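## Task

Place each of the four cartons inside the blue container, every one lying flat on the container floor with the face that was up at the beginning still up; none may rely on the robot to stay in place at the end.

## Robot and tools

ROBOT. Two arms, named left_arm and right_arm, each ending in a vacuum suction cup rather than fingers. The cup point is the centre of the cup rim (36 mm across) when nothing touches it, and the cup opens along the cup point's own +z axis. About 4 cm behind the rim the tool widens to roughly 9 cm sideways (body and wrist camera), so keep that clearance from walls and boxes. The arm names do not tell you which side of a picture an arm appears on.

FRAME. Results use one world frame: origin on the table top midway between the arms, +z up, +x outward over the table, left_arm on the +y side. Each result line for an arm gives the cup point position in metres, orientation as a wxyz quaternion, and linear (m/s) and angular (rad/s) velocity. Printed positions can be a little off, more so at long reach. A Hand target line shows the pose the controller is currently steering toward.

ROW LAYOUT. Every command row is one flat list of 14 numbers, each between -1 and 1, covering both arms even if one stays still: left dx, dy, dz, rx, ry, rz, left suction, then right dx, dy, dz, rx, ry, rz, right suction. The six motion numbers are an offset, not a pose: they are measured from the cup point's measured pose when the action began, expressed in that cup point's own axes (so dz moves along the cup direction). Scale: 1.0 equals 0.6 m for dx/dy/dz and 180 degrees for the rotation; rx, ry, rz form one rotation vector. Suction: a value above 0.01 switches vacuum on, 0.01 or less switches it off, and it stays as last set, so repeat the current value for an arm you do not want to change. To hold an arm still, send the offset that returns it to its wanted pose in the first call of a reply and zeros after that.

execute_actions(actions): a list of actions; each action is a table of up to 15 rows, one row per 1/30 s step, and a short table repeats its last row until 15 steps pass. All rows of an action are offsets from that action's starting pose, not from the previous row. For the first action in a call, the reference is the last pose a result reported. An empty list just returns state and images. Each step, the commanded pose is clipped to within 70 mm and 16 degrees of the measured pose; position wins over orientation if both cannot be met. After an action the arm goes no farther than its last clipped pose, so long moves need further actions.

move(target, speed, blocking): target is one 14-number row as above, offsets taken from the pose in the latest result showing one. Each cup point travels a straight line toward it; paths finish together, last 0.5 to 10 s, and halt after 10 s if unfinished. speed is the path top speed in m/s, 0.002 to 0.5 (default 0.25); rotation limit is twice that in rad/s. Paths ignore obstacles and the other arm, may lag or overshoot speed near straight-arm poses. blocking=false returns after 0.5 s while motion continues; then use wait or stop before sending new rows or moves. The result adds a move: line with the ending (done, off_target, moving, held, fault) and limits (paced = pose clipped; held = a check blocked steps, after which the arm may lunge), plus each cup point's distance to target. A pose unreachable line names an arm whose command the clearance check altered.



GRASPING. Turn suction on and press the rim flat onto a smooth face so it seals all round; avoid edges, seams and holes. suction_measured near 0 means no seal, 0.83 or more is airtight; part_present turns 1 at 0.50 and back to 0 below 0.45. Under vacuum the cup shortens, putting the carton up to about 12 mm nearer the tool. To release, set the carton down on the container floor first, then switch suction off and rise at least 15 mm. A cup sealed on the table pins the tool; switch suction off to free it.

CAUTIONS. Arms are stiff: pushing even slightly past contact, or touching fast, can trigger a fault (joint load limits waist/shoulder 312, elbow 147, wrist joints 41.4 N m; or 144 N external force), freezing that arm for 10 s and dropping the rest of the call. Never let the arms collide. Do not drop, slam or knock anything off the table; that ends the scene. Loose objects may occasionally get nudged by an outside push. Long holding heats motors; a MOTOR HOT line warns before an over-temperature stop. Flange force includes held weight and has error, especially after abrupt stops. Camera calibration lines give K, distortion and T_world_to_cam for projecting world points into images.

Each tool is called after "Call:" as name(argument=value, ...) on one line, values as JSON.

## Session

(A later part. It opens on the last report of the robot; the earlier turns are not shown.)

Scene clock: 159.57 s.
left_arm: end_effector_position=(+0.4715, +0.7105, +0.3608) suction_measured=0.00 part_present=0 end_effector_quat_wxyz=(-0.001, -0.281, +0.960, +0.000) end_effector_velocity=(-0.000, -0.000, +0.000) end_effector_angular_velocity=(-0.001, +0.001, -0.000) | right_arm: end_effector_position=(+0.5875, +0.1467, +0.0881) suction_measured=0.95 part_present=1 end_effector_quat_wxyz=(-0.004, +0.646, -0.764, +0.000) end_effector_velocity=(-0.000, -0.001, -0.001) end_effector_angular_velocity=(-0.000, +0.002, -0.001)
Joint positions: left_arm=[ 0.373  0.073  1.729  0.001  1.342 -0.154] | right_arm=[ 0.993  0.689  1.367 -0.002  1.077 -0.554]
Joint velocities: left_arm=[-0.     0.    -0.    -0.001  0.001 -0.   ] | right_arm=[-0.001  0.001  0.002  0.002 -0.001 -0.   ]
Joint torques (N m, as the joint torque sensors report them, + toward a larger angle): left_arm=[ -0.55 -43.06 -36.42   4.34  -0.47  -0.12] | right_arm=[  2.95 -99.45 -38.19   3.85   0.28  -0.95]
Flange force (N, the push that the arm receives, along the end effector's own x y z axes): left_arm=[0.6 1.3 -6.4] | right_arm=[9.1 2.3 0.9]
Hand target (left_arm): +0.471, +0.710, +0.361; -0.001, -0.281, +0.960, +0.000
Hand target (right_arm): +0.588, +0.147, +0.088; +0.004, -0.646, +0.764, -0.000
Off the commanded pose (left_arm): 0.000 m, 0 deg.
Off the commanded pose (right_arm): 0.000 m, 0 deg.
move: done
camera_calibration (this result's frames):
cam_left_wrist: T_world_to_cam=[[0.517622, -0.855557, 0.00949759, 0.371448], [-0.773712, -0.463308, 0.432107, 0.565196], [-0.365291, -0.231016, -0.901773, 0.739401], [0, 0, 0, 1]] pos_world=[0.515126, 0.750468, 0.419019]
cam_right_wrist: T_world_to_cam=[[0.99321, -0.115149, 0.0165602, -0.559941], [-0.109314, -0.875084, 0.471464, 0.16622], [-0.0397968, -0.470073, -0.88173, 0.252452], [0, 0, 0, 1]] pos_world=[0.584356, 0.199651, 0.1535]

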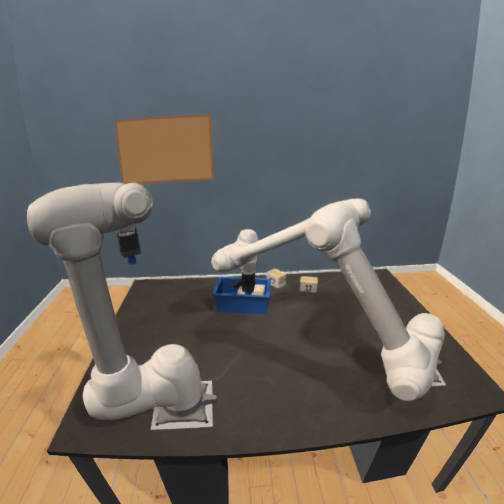

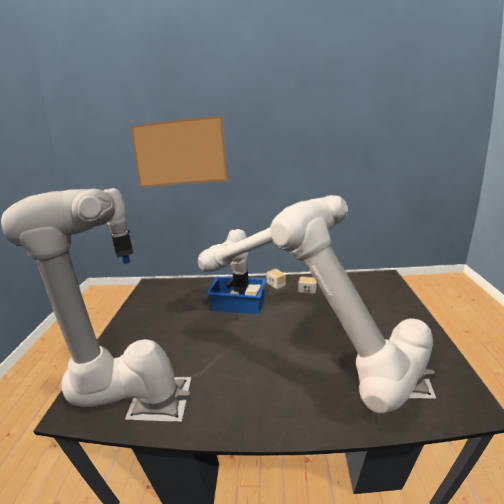

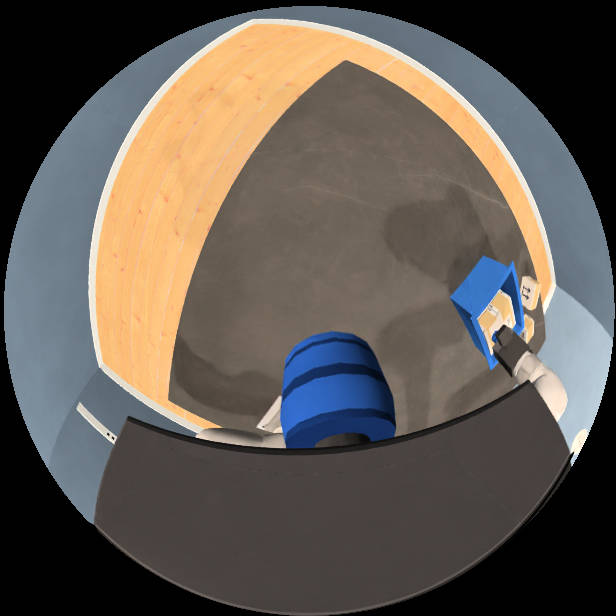

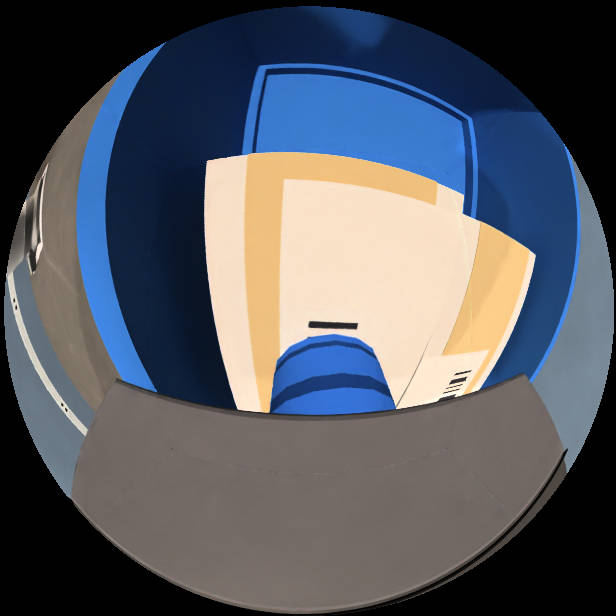

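Call:
move(target=[0,0,0,0,0,0,0,0.009,0,0.0068,0,0,0,1], speed=0.012)

Call:
move(target=[0,0,0,0,0,0,0,0,0,0,0,0,0,0])

Call:
move(target=[0,0,0,0,0,0,0,0,0,-0.17,0,0,0,0])

Call:
move(target=[0,0,0,0,0,0,0,0.201,-0.496,0,0,0,-0.761,0], speed=0.5)

Scene clock: 171.37 s.
left_arm: end_effector_position=(+0.4715, +0.7105, +0.3608) suction_measured=0.00 part_present=0 end_effector_quat_wxyz=(-0.001, -0.281, +0.960, +0.000) end_effector_velocity=(-0.001, +0.000, +0.000) end_effector_angular_velocity=(+0.000, +0.000, +0.001) | right_arm: end_effector_position=(+0.5867, +0.1415, +0.0840) suction_measured=0.95 part_present=1 end_effector_quat_wxyz=(-0.004, +0.646, -0.764, +0.000) end_effector_velocity=(+0.000, +0.001, +0.000) end_effector_angular_velocity=(+0.001, -0.001, +0.001)
Joint positions: left_arm=[ 0.373  0.073  1.729  0.001  1.342 -0.154] | right_arm=[ 0.99   0.686  1.382 -0.002  1.066 -0.558]
Joint velocities: left_arm=[ 0.001 -0.     0.     0.     0.001 -0.   ] | right_arm=[ 0.001  0.    -0.001  0.    -0.001 -0.   ]
Joint torques (N m, as the joint torque sensors report them, + toward a larger angle): left_arm=[ -1.6  -43.58 -36.51   4.2   -0.35  -0.15] | right_arm=[   2.87 -100.22  -37.96    3.55    0.02   -0.86]
Flange force (N, the push that the arm receives, along the end effector's own x y z axes): left_arm=[-0.4 3.0 -5.7] | right_arm=[6.6 1.4 1.0]
Hand target (left_arm): +0.471, +0.710, +0.361; -0.001, -0.281, +0.960, +0.000
Hand target (right_arm): +0.587, +0.141, +0.084; +0.004, -0.646, +0.764, -0.000
Off the commanded pose (left_arm): 0.000 m, 0 deg.
Off the commanded pose (right_arm): 0.000 m, 0 deg.
move: done
camera_calibration (this result's frames):
cam_left_wrist: T_world_to_cam=[[0.517622, -0.855557, 0.00949761, 0.371448], [-0.773712, -0.463308, 0.432106, 0.565196], [-0.365291, -0.231016, -0.901773, 0.739401], [0, 0, 0, 1]] pos_world=[0.515126, 0.750468, 0.419019]
cam_right_wrist: T_world_to_cam=[[0.993212, -0.115131, 0.0165746, -0.559635], [-0.109305, -0.87508, 0.471474, 0.163439], [-0.0397771, -0.470085, -0.881724, 0.246321], [0, 0, 0, 1]] pos_world=[0.583499, 0.194383, 0.149406]

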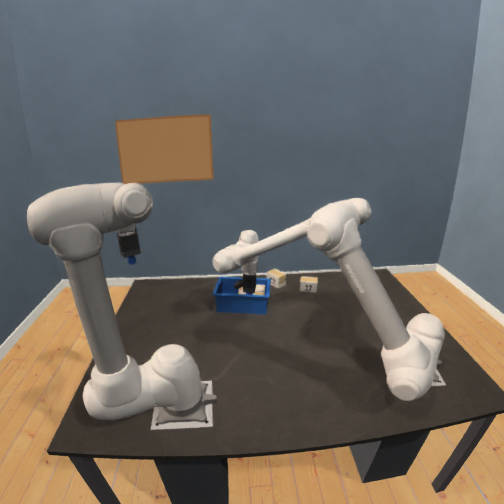

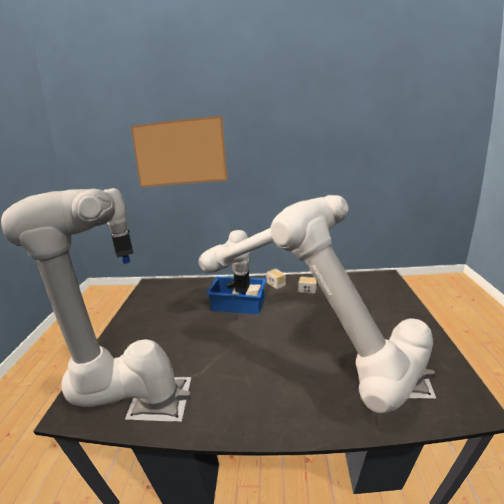

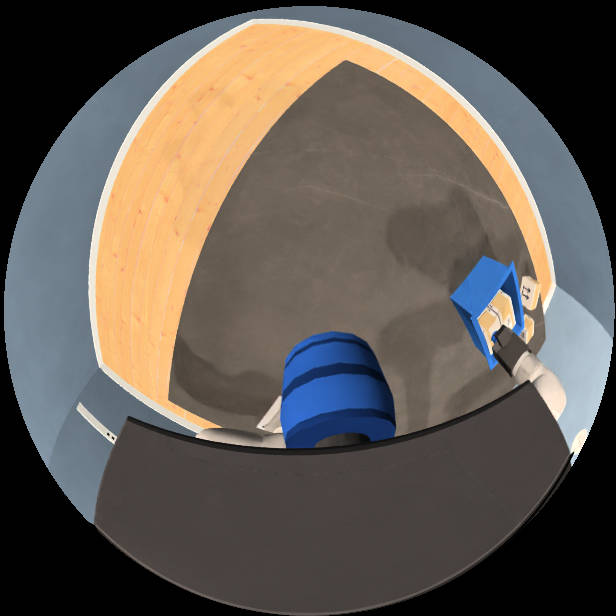

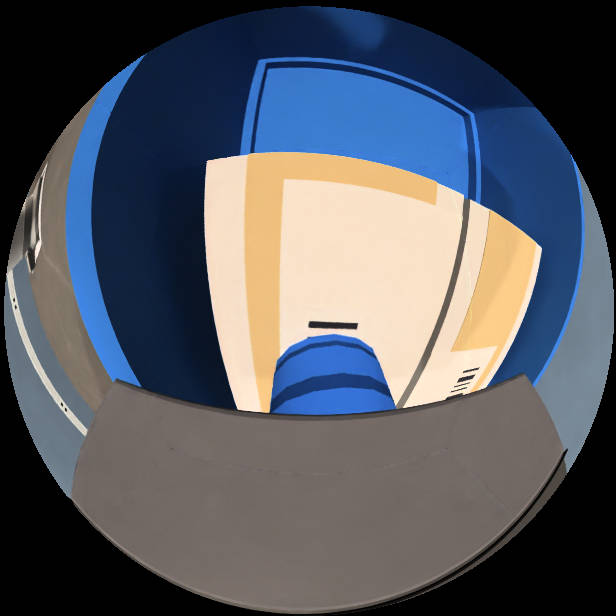

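Scene clock: 171.87 s.
left_arm: end_effector_position=(+0.4715, +0.7105, +0.3608) suction_measured=0.00 part_present=0 end_effector_quat_wxyz=(-0.001, -0.281, +0.960, +0.000) end_effector_velocity=(-0.000, +0.000, +0.000) end_effector_angular_velocity=(+0.001, -0.001, +0.000) | right_arm: end_effector_position=(+0.5867, +0.1415, +0.0841) suction_measured=0.01 part_present=0 end_effector_quat_wxyz=(-0.004, +0.646, -0.764, +0.000) end_effector_velocity=(-0.001, -0.001, -0.001) end_effector_angular_velocity=(-0.002, +0.001, -0.000)
Joint positions: left_arm=[ 0.373  0.073  1.729  0.001  1.342 -0.154] | right_arm=[ 0.99   0.686  1.382 -0.002  1.066 -0.558]
Joint velocities: left_arm=[ 0.001 -0.     0.     0.    -0.001  0.   ] | right_arm=[-0.    -0.     0.002 -0.001  0.     0.   ]
Joint torques (N m, as the joint torque sensors report them, + toward a larger angle): left_arm=[ -1.06 -43.77 -36.55   4.33  -0.12  -0.26] | right_arm=[  3.97 -92.06 -32.4    3.78   0.62  -0.91]
Flange force (N, the push that the arm receives, along the end effector's own x y z axes): left_arm=[-0.1 2.5 -5.5] | right_arm=[6.1 -1.0 -7.4]
Hand target (left_arm): +0.471, +0.710, +0.361; -0.001, -0.281, +0.960, +0.000
Hand target (right_arm): +0.587, +0.141, +0.084; +0.004, -0.646, +0.764, -0.000
Off the commanded pose (left_arm): 0.000 m, 0 deg.
Off the commanded pose (right_arm): 0.000 m, 0 deg.
move: done
camera_calibration (this result's frames):
cam_left_wrist: T_world_to_cam=[[0.517622, -0.855557, 0.00949771, 0.371448], [-0.773712, -0.463308, 0.432106, 0.565196], [-0.365291, -0.231016, -0.901773, 0.739401], [0, 0, 0, 1]] pos_world=[0.515126, 0.750468, 0.419019]
cam_right_wrist: T_world_to_cam=[[0.993211, -0.115132, 0.0166504, -0.559648], [-0.109346, -0.875127, 0.471377, 0.163431], [-0.0396994, -0.469998, -0.881774, 0.246349], [0, 0, 0, 1]] pos_world=[0.583498, 0.194373, 0.149505]

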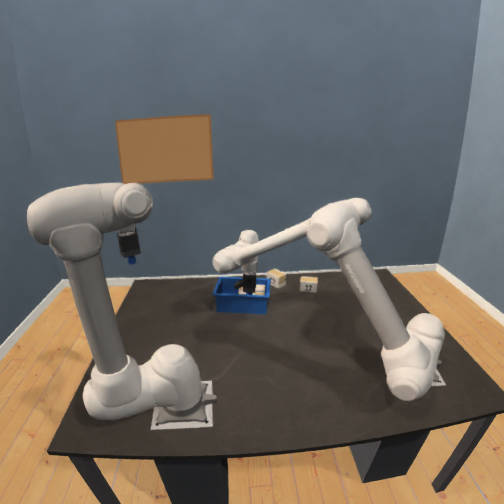

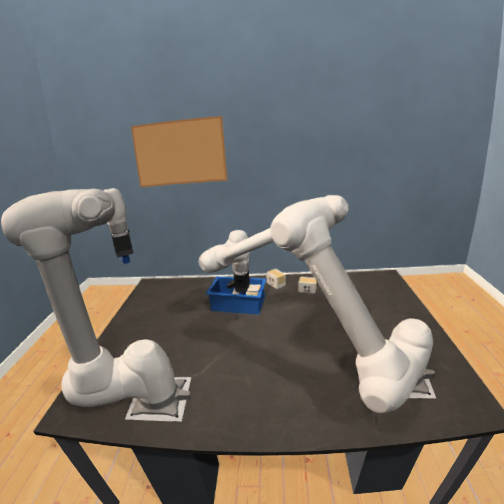

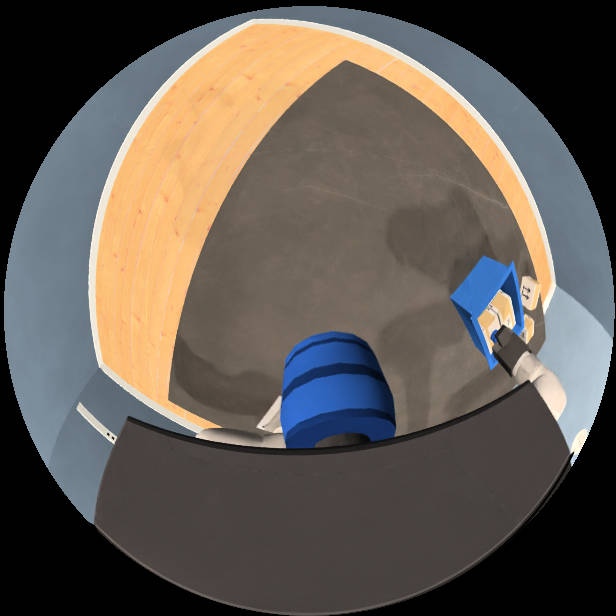

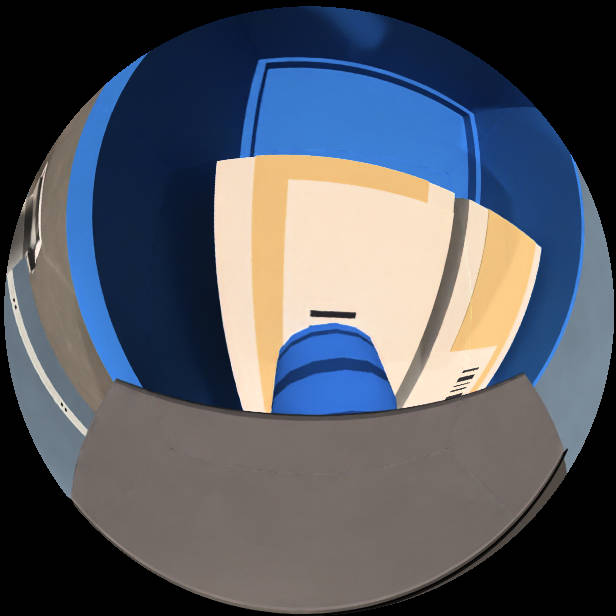

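Scene clock: 172.73 s.
left_arm: end_effector_position=(+0.4715, +0.7105, +0.3608) suction_measured=0.00 part_present=0 end_effector_quat_wxyz=(-0.001, -0.281, +0.960, +0.000) end_effector_velocity=(-0.001, -0.000, +0.001) end_effector_angular_velocity=(-0.000, +0.000, -0.000) | right_arm: end_effector_position=(+0.5861, +0.1407, +0.1860) suction_measured=0.01 part_present=0 end_effector_quat_wxyz=(-0.004, +0.646, -0.764, +0.000) end_effector_velocity=(+0.000, +0.000, +0.001) end_effector_angular_velocity=(+0.001, -0.001, +0.000)
Joint positions: left_arm=[ 0.373  0.073  1.729  0.001  1.342 -0.154] | right_arm=[ 0.99   0.615  1.304 -0.002  1.214 -0.558]
Joint velocities: left_arm=[ 0.001 -0.001 -0.    -0.     0.002  0.001] | right_arm=[ 0.    -0.001 -0.002 -0.     0.001  0.   ]
Joint torques (N m, as the joint torque sensors report them, + toward a larger angle): left_arm=[ -1.26 -43.77 -36.53   4.37  -0.38  -0.19] | right_arm=[  4.01 -95.9  -39.72   4.02   0.29  -0.92]
Flange force (N, the push that the arm receives, along the end effector's own x y z axes): left_arm=[0.1 2.7 -6.1] | right_arm=[7.6 -0.4 1.4]
Hand target (left_arm): +0.471, +0.710, +0.361; -0.001, -0.281, +0.960, +0.000
Hand target (right_arm): +0.586, +0.141, +0.186; +0.004, -0.646, +0.764, -0.000
Off the commanded pose (left_arm): 0.000 m, 0 deg.
Off the commanded pose (right_arm): 0.000 m, 0 deg.
move: done
camera_calibration (this result's frames):
cam_left_wrist: T_world_to_cam=[[0.517622, -0.855557, 0.00949768, 0.371448], [-0.773711, -0.463308, 0.432107, 0.565196], [-0.365291, -0.231016, -0.901773, 0.739401], [0, 0, 0, 1]] pos_world=[0.515126, 0.750468, 0.419019]
cam_right_wrist: T_world_to_cam=[[0.993189, -0.11531, 0.0167098, -0.560807], [-0.109527, -0.875058, 0.471462, 0.114761], [-0.0397423, -0.470081, -0.881728, 0.335909], [0, 0, 0, 1]] pos_world=[0.582907, 0.193661, 0.251446]

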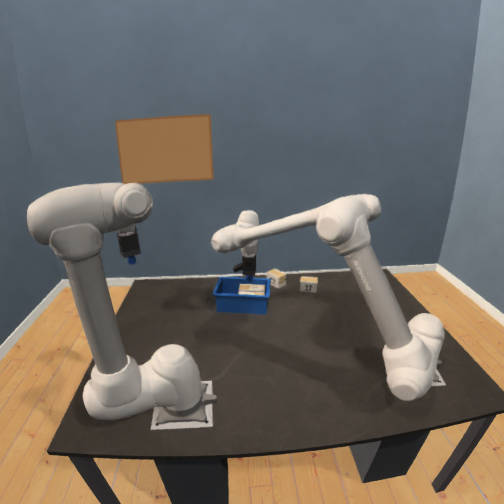

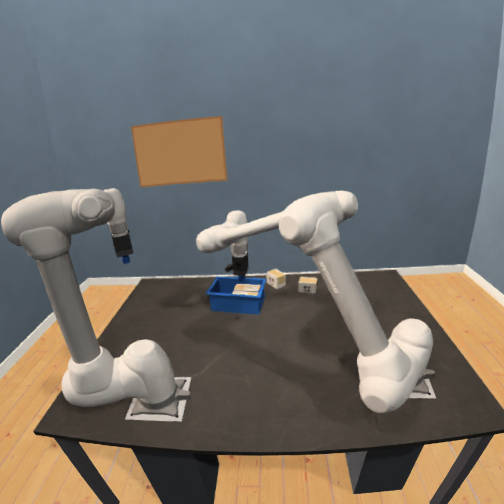

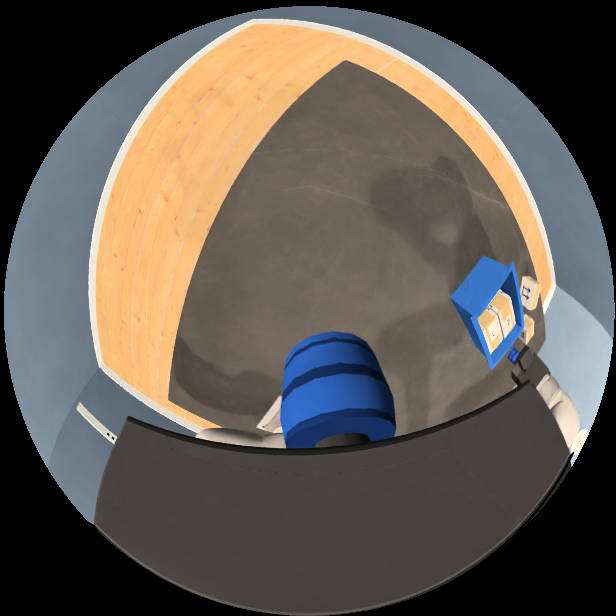

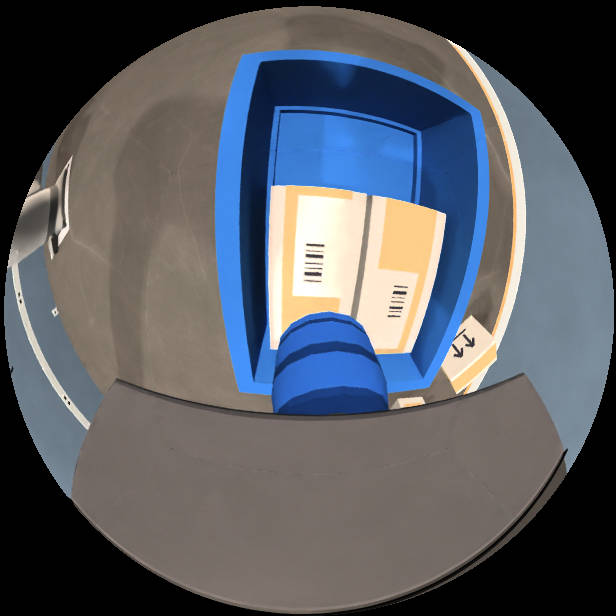

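Scene clock: 175.67 s.
left_arm: end_effector_position=(+0.4715, +0.7105, +0.3608) suction_measured=0.00 part_present=0 end_effector_quat_wxyz=(-0.001, -0.281, +0.960, +0.000) end_effector_velocity=(-0.001, +0.000, +0.000) end_effector_angular_velocity=(-0.000, +0.001, -0.000) | right_arm: end_effector_position=(+0.8595, -0.0276, +0.1868) suction_measured=0.01 part_present=0 end_effector_quat_wxyz=(-0.001, +0.947, +0.321, +0.004) end_effector_velocity=(+0.001, +0.000, +0.001) end_effector_angular_velocity=(+0.001, +0.000, +0.002)
Joint positions: left_arm=[ 0.373  0.073  1.729  0.001  1.342 -0.154] | right_arm=[ 0.663  0.777  1.021  0.001  1.335 -3.275]
Joint velocities: left_arm=[ 0.    -0.001  0.     0.     0.001  0.001] | right_arm=[-0.001  0.001 -0.003  0.001  0.001 -0.003]
Joint torques (N m, as the joint torque sensors report them, + toward a larger angle): left_arm=[ -1.61 -44.23 -36.8    4.33  -0.28  -0.17] | right_arm=[   3.47 -106.31  -40.77    4.26    0.18   -0.96]
Flange force (N, the push that the arm receives, along the end effector's own x y z axes): left_arm=[-0.3 3.2 -5.3] | right_arm=[-13.9 0.8 -0.6]
Hand target (left_arm): +0.471, +0.710, +0.361; -0.001, -0.281, +0.960, +0.000
Hand target (right_arm): +0.860, -0.028, +0.187; -0.001, +0.947, +0.321, +0.004
Off the commanded pose (left_arm): 0.000 m, 0 deg.
Off the commanded pose (right_arm): 0.000 m, 0 deg.
move: done
camera_calibration (this result's frames):
cam_left_wrist: T_world_to_cam=[[0.517622, -0.855557, 0.0094977, 0.371448], [-0.773712, -0.463308, 0.432107, 0.565196], [-0.365291, -0.231016, -0.901773, 0.739401], [0, 0, 0, 1]] pos_world=[0.515126, 0.750468, 0.419019]
cam_right_wrist: T_world_to_cam=[[-0.647493, 0.762014, 0.00937695, 0.583915], [0.669614, 0.563019, 0.484382, -0.635401], [0.363826, 0.319913, -0.874806, -0.0580035], [0, 0, 0, 1]] pos_world=[0.824658, -0.0686525, 0.25156]

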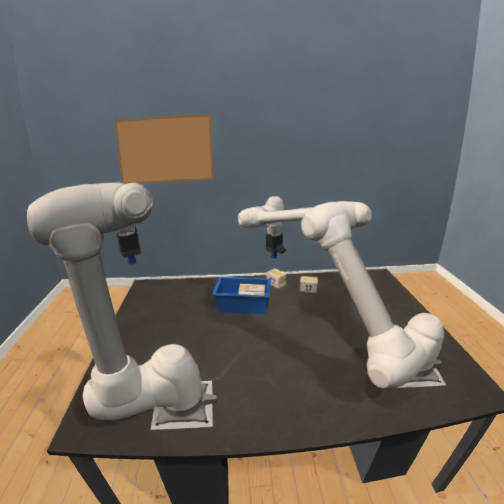

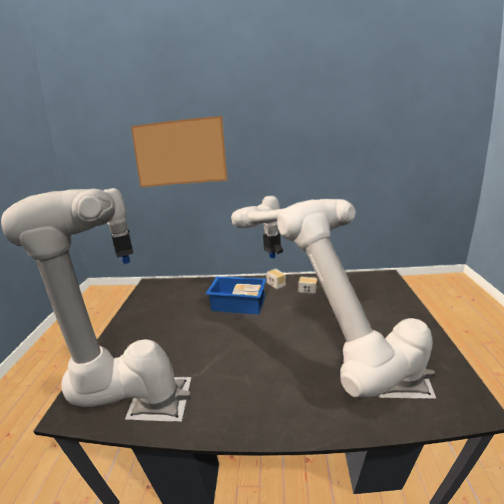

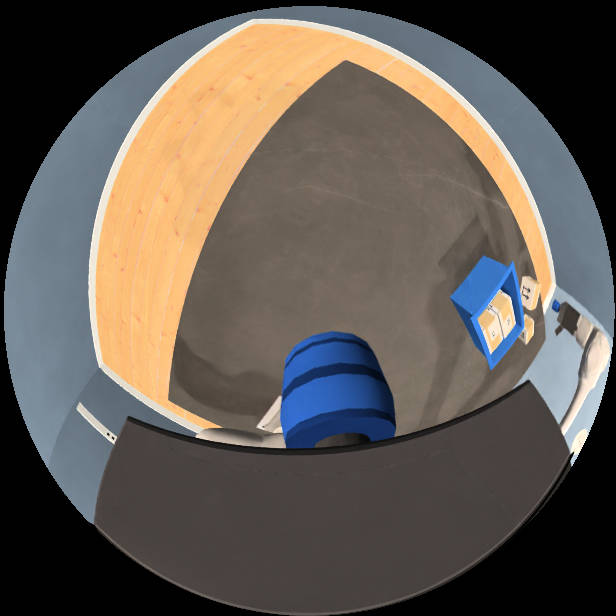

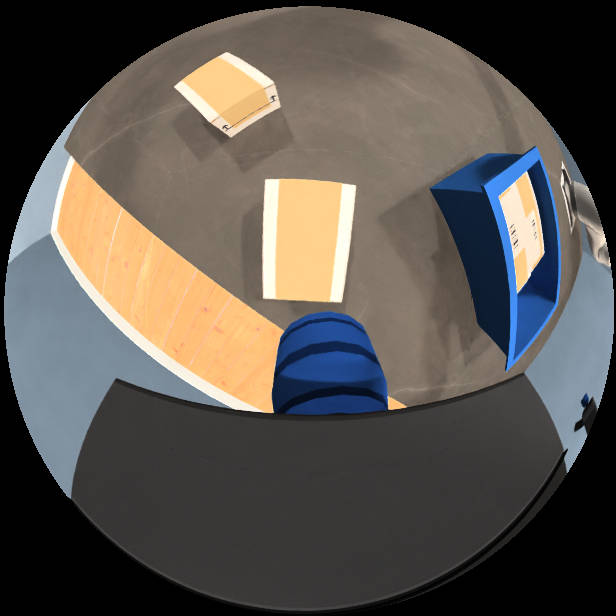

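Call:
move(target=[0,0,0,0,0,0,0,-0.05,0.008,0.145,0,0,0,0])

Call:
move(target=[0,0,0,0,0,0,0,0,0,0.028,0,0,0,1], speed=0.03)

Scene clock: 183.07 s.
left_arm: end_effector_position=(+0.4715, +0.7105, +0.3608) suction_measured=0.00 part_present=0 end_effector_quat_wxyz=(-0.001, -0.281, +0.960, +0.000) end_effector_velocity=(+0.000, +0.000, -0.000) end_effector_angular_velocity=(+0.001, +0.000, -0.001) | right_arm: end_effector_position=(+0.8393, -0.0491, +0.0996) suction_measured=0.01 part_present=0 end_effector_quat_wxyz=(-0.001, +0.947, +0.321, +0.004) end_effector_velocity=(-0.000, +0.000, -0.001) end_effector_angular_velocity=(-0.001, -0.001, +0.001)
Joint positions: left_arm=[ 0.373  0.073  1.729  0.001  1.342 -0.154] | right_arm=[ 0.654  0.776  1.187  0.001  1.17  -3.285]
Joint velocities: left_arm=[-0.     0.    -0.     0.001 -0.     0.001] | right_arm=[ 0.001  0.001  0.001 -0.001 -0.002 -0.   ]
Joint torques (N m, as the joint torque sensors report them, + toward a larger angle): left_arm=[  0.04 -41.84 -36.66   4.47  -0.3   -0.09] | right_arm=[   3.16 -104.92  -38.41    4.15    0.12   -0.79]
Flange force (N, the push that the arm receives, along the end effector's own x y z axes): left_arm=[3.0 0.4 -6.1] | right_arm=[-9.9 1.6 -2.2]
Hand target (left_arm): +0.471, +0.710, +0.361; -0.001, -0.281, +0.960, +0.000
Hand target (right_arm): +0.839, -0.049, +0.100; -0.001, +0.947, +0.321, +0.004
Off the commanded pose (left_arm): 0.000 m, 0 deg.
Off the commanded pose (right_arm): 0.000 m, 0 deg.
move: done
camera_calibration (this result's frames):
cam_left_wrist: T_world_to_cam=[[0.517622, -0.855557, 0.00949758, 0.371448], [-0.773711, -0.463308, 0.432107, 0.565196], [-0.365291, -0.231016, -0.901772, 0.739401], [0, 0, 0, 1]] pos_world=[0.515126, 0.750468, 0.419019]
cam_right_wrist: T_world_to_cam=[[-0.647607, 0.761917, 0.00936865, 0.588128], [0.66952, 0.563116, 0.484401, -0.567406], [0.363797, 0.319974, -0.874796, -0.120005], [0, 0, 0, 1]] pos_world=[0.804423, -0.0901906, 0.164362]

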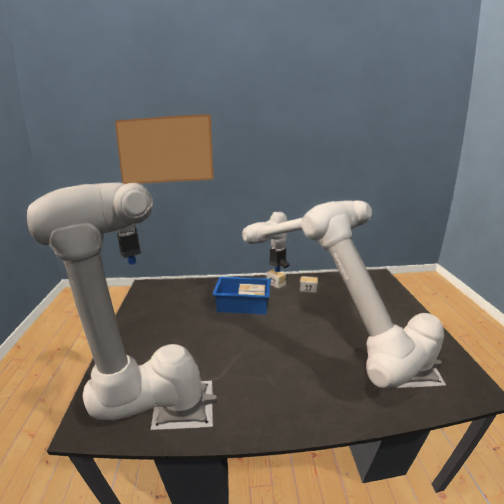

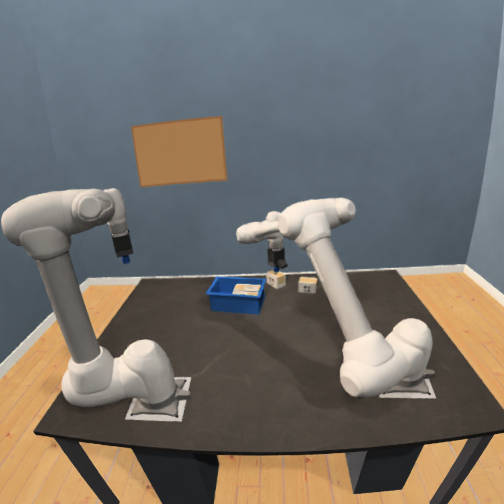

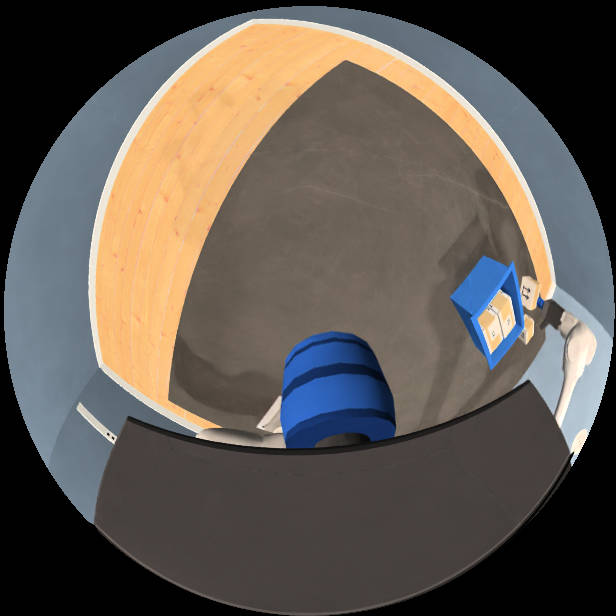

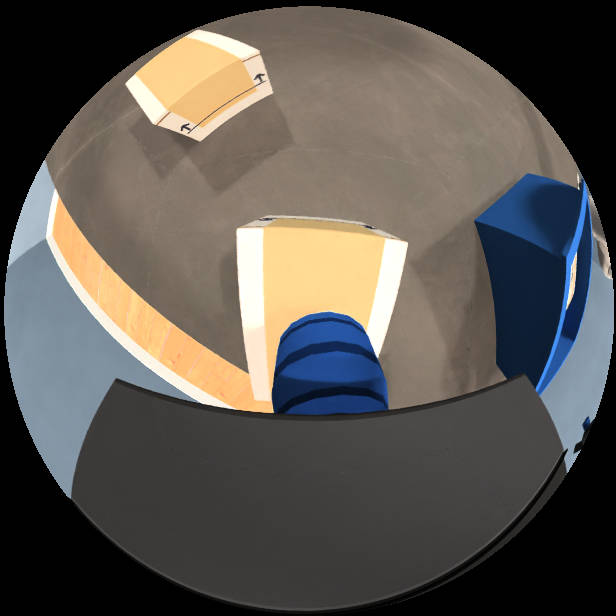

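Scene clock: 183.90 s.
left_arm: end_effector_position=(+0.4715, +0.7105, +0.3608) suction_measured=0.00 part_present=0 end_effector_quat_wxyz=(-0.001, -0.281, +0.960, +0.000) end_effector_velocity=(-0.000, -0.000, -0.000) end_effector_angular_velocity=(-0.001, +0.001, +0.001) | right_arm: end_effector_position=(+0.8394, -0.0490, +0.0829) suction_measured=0.01 part_present=0 end_effector_quat_wxyz=(-0.001, +0.947, +0.321, +0.004) end_effector_velocity=(-0.001, +0.002, -0.000) end_effector_angular_velocity=(-0.001, -0.001, +0.003)
Joint positions: left_arm=[ 0.373  0.073  1.729  0.001  1.342 -0.154] | right_arm=[ 0.654  0.788  1.198  0.001  1.148 -3.285]
Joint velocities: left_arm=[ 0.    -0.     0.    -0.     0.001 -0.001] | right_arm=[ 0.003  0.     0.    -0.001 -0.001 -0.   ]
Joint torques (N m, as the joint torque sensors report them, + toward a larger angle): left_arm=[ -1.24 -43.19 -36.87   4.31  -0.46  -0.34] | right_arm=[   2.57 -106.57  -38.08    4.08   -0.09   -0.76]
Flange force (N, the push that the arm receives, along the end effector's own x y z axes): left_arm=[1.3 2.8 -5.8] | right_arm=[-8.1 0.3 -1.9]
Hand target (left_arm): +0.471, +0.710, +0.361; -0.001, -0.281, +0.960, +0.000
Hand target (right_arm): +0.839, -0.049, +0.083; -0.001, +0.947, +0.321, +0.004
Off the commanded pose (left_arm): 0.000 m, 0 deg.
Off the commanded pose (right_arm): 0.000 m, 0 deg.
move: done
camera_calibration (this result's frames):
cam_left_wrist: T_world_to_cam=[[0.517622, -0.855557, 0.00949772, 0.371448], [-0.773712, -0.463308, 0.432107, 0.565196], [-0.365291, -0.231016, -0.901772, 0.739401], [0, 0, 0, 1]] pos_world=[0.515126, 0.750468, 0.419019]
cam_right_wrist: T_world_to_cam=[[-0.647605, 0.761919, 0.00936043, 0.588318], [0.669514, 0.563113, 0.484412, -0.559426], [0.363812, 0.319975, -0.87479, -0.134737], [0, 0, 0, 1]] pos_world=[0.80456, -0.0901182, 0.147619]

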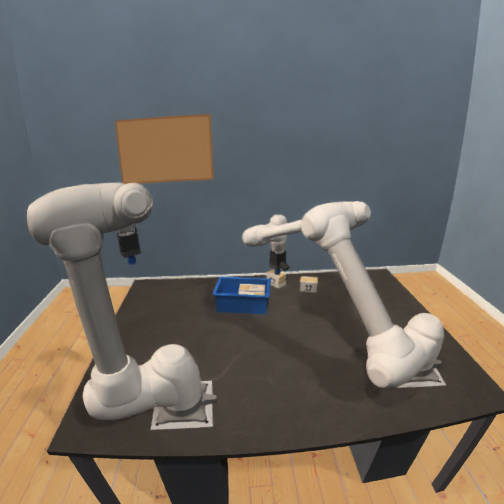

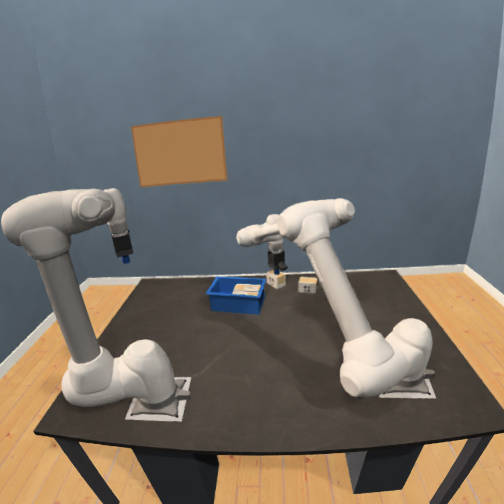

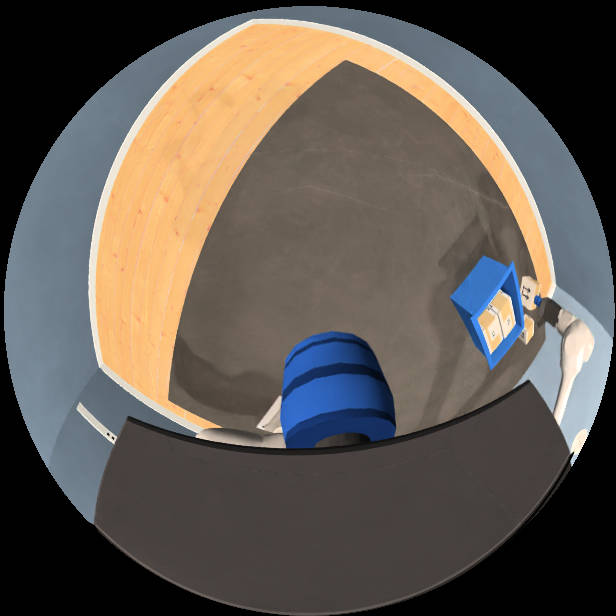

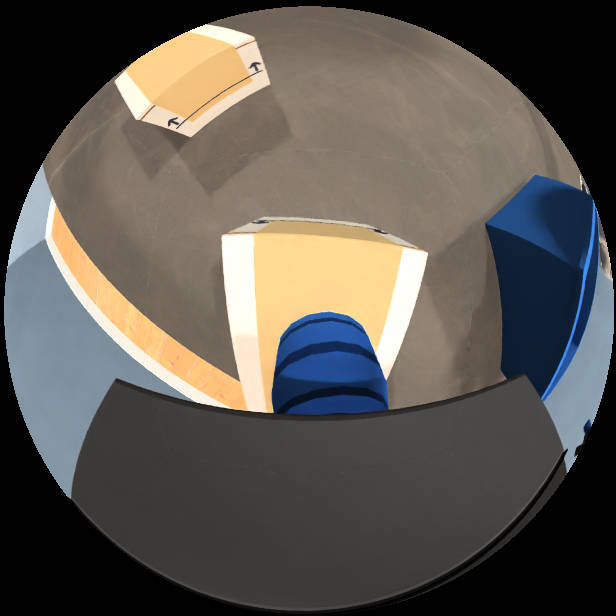

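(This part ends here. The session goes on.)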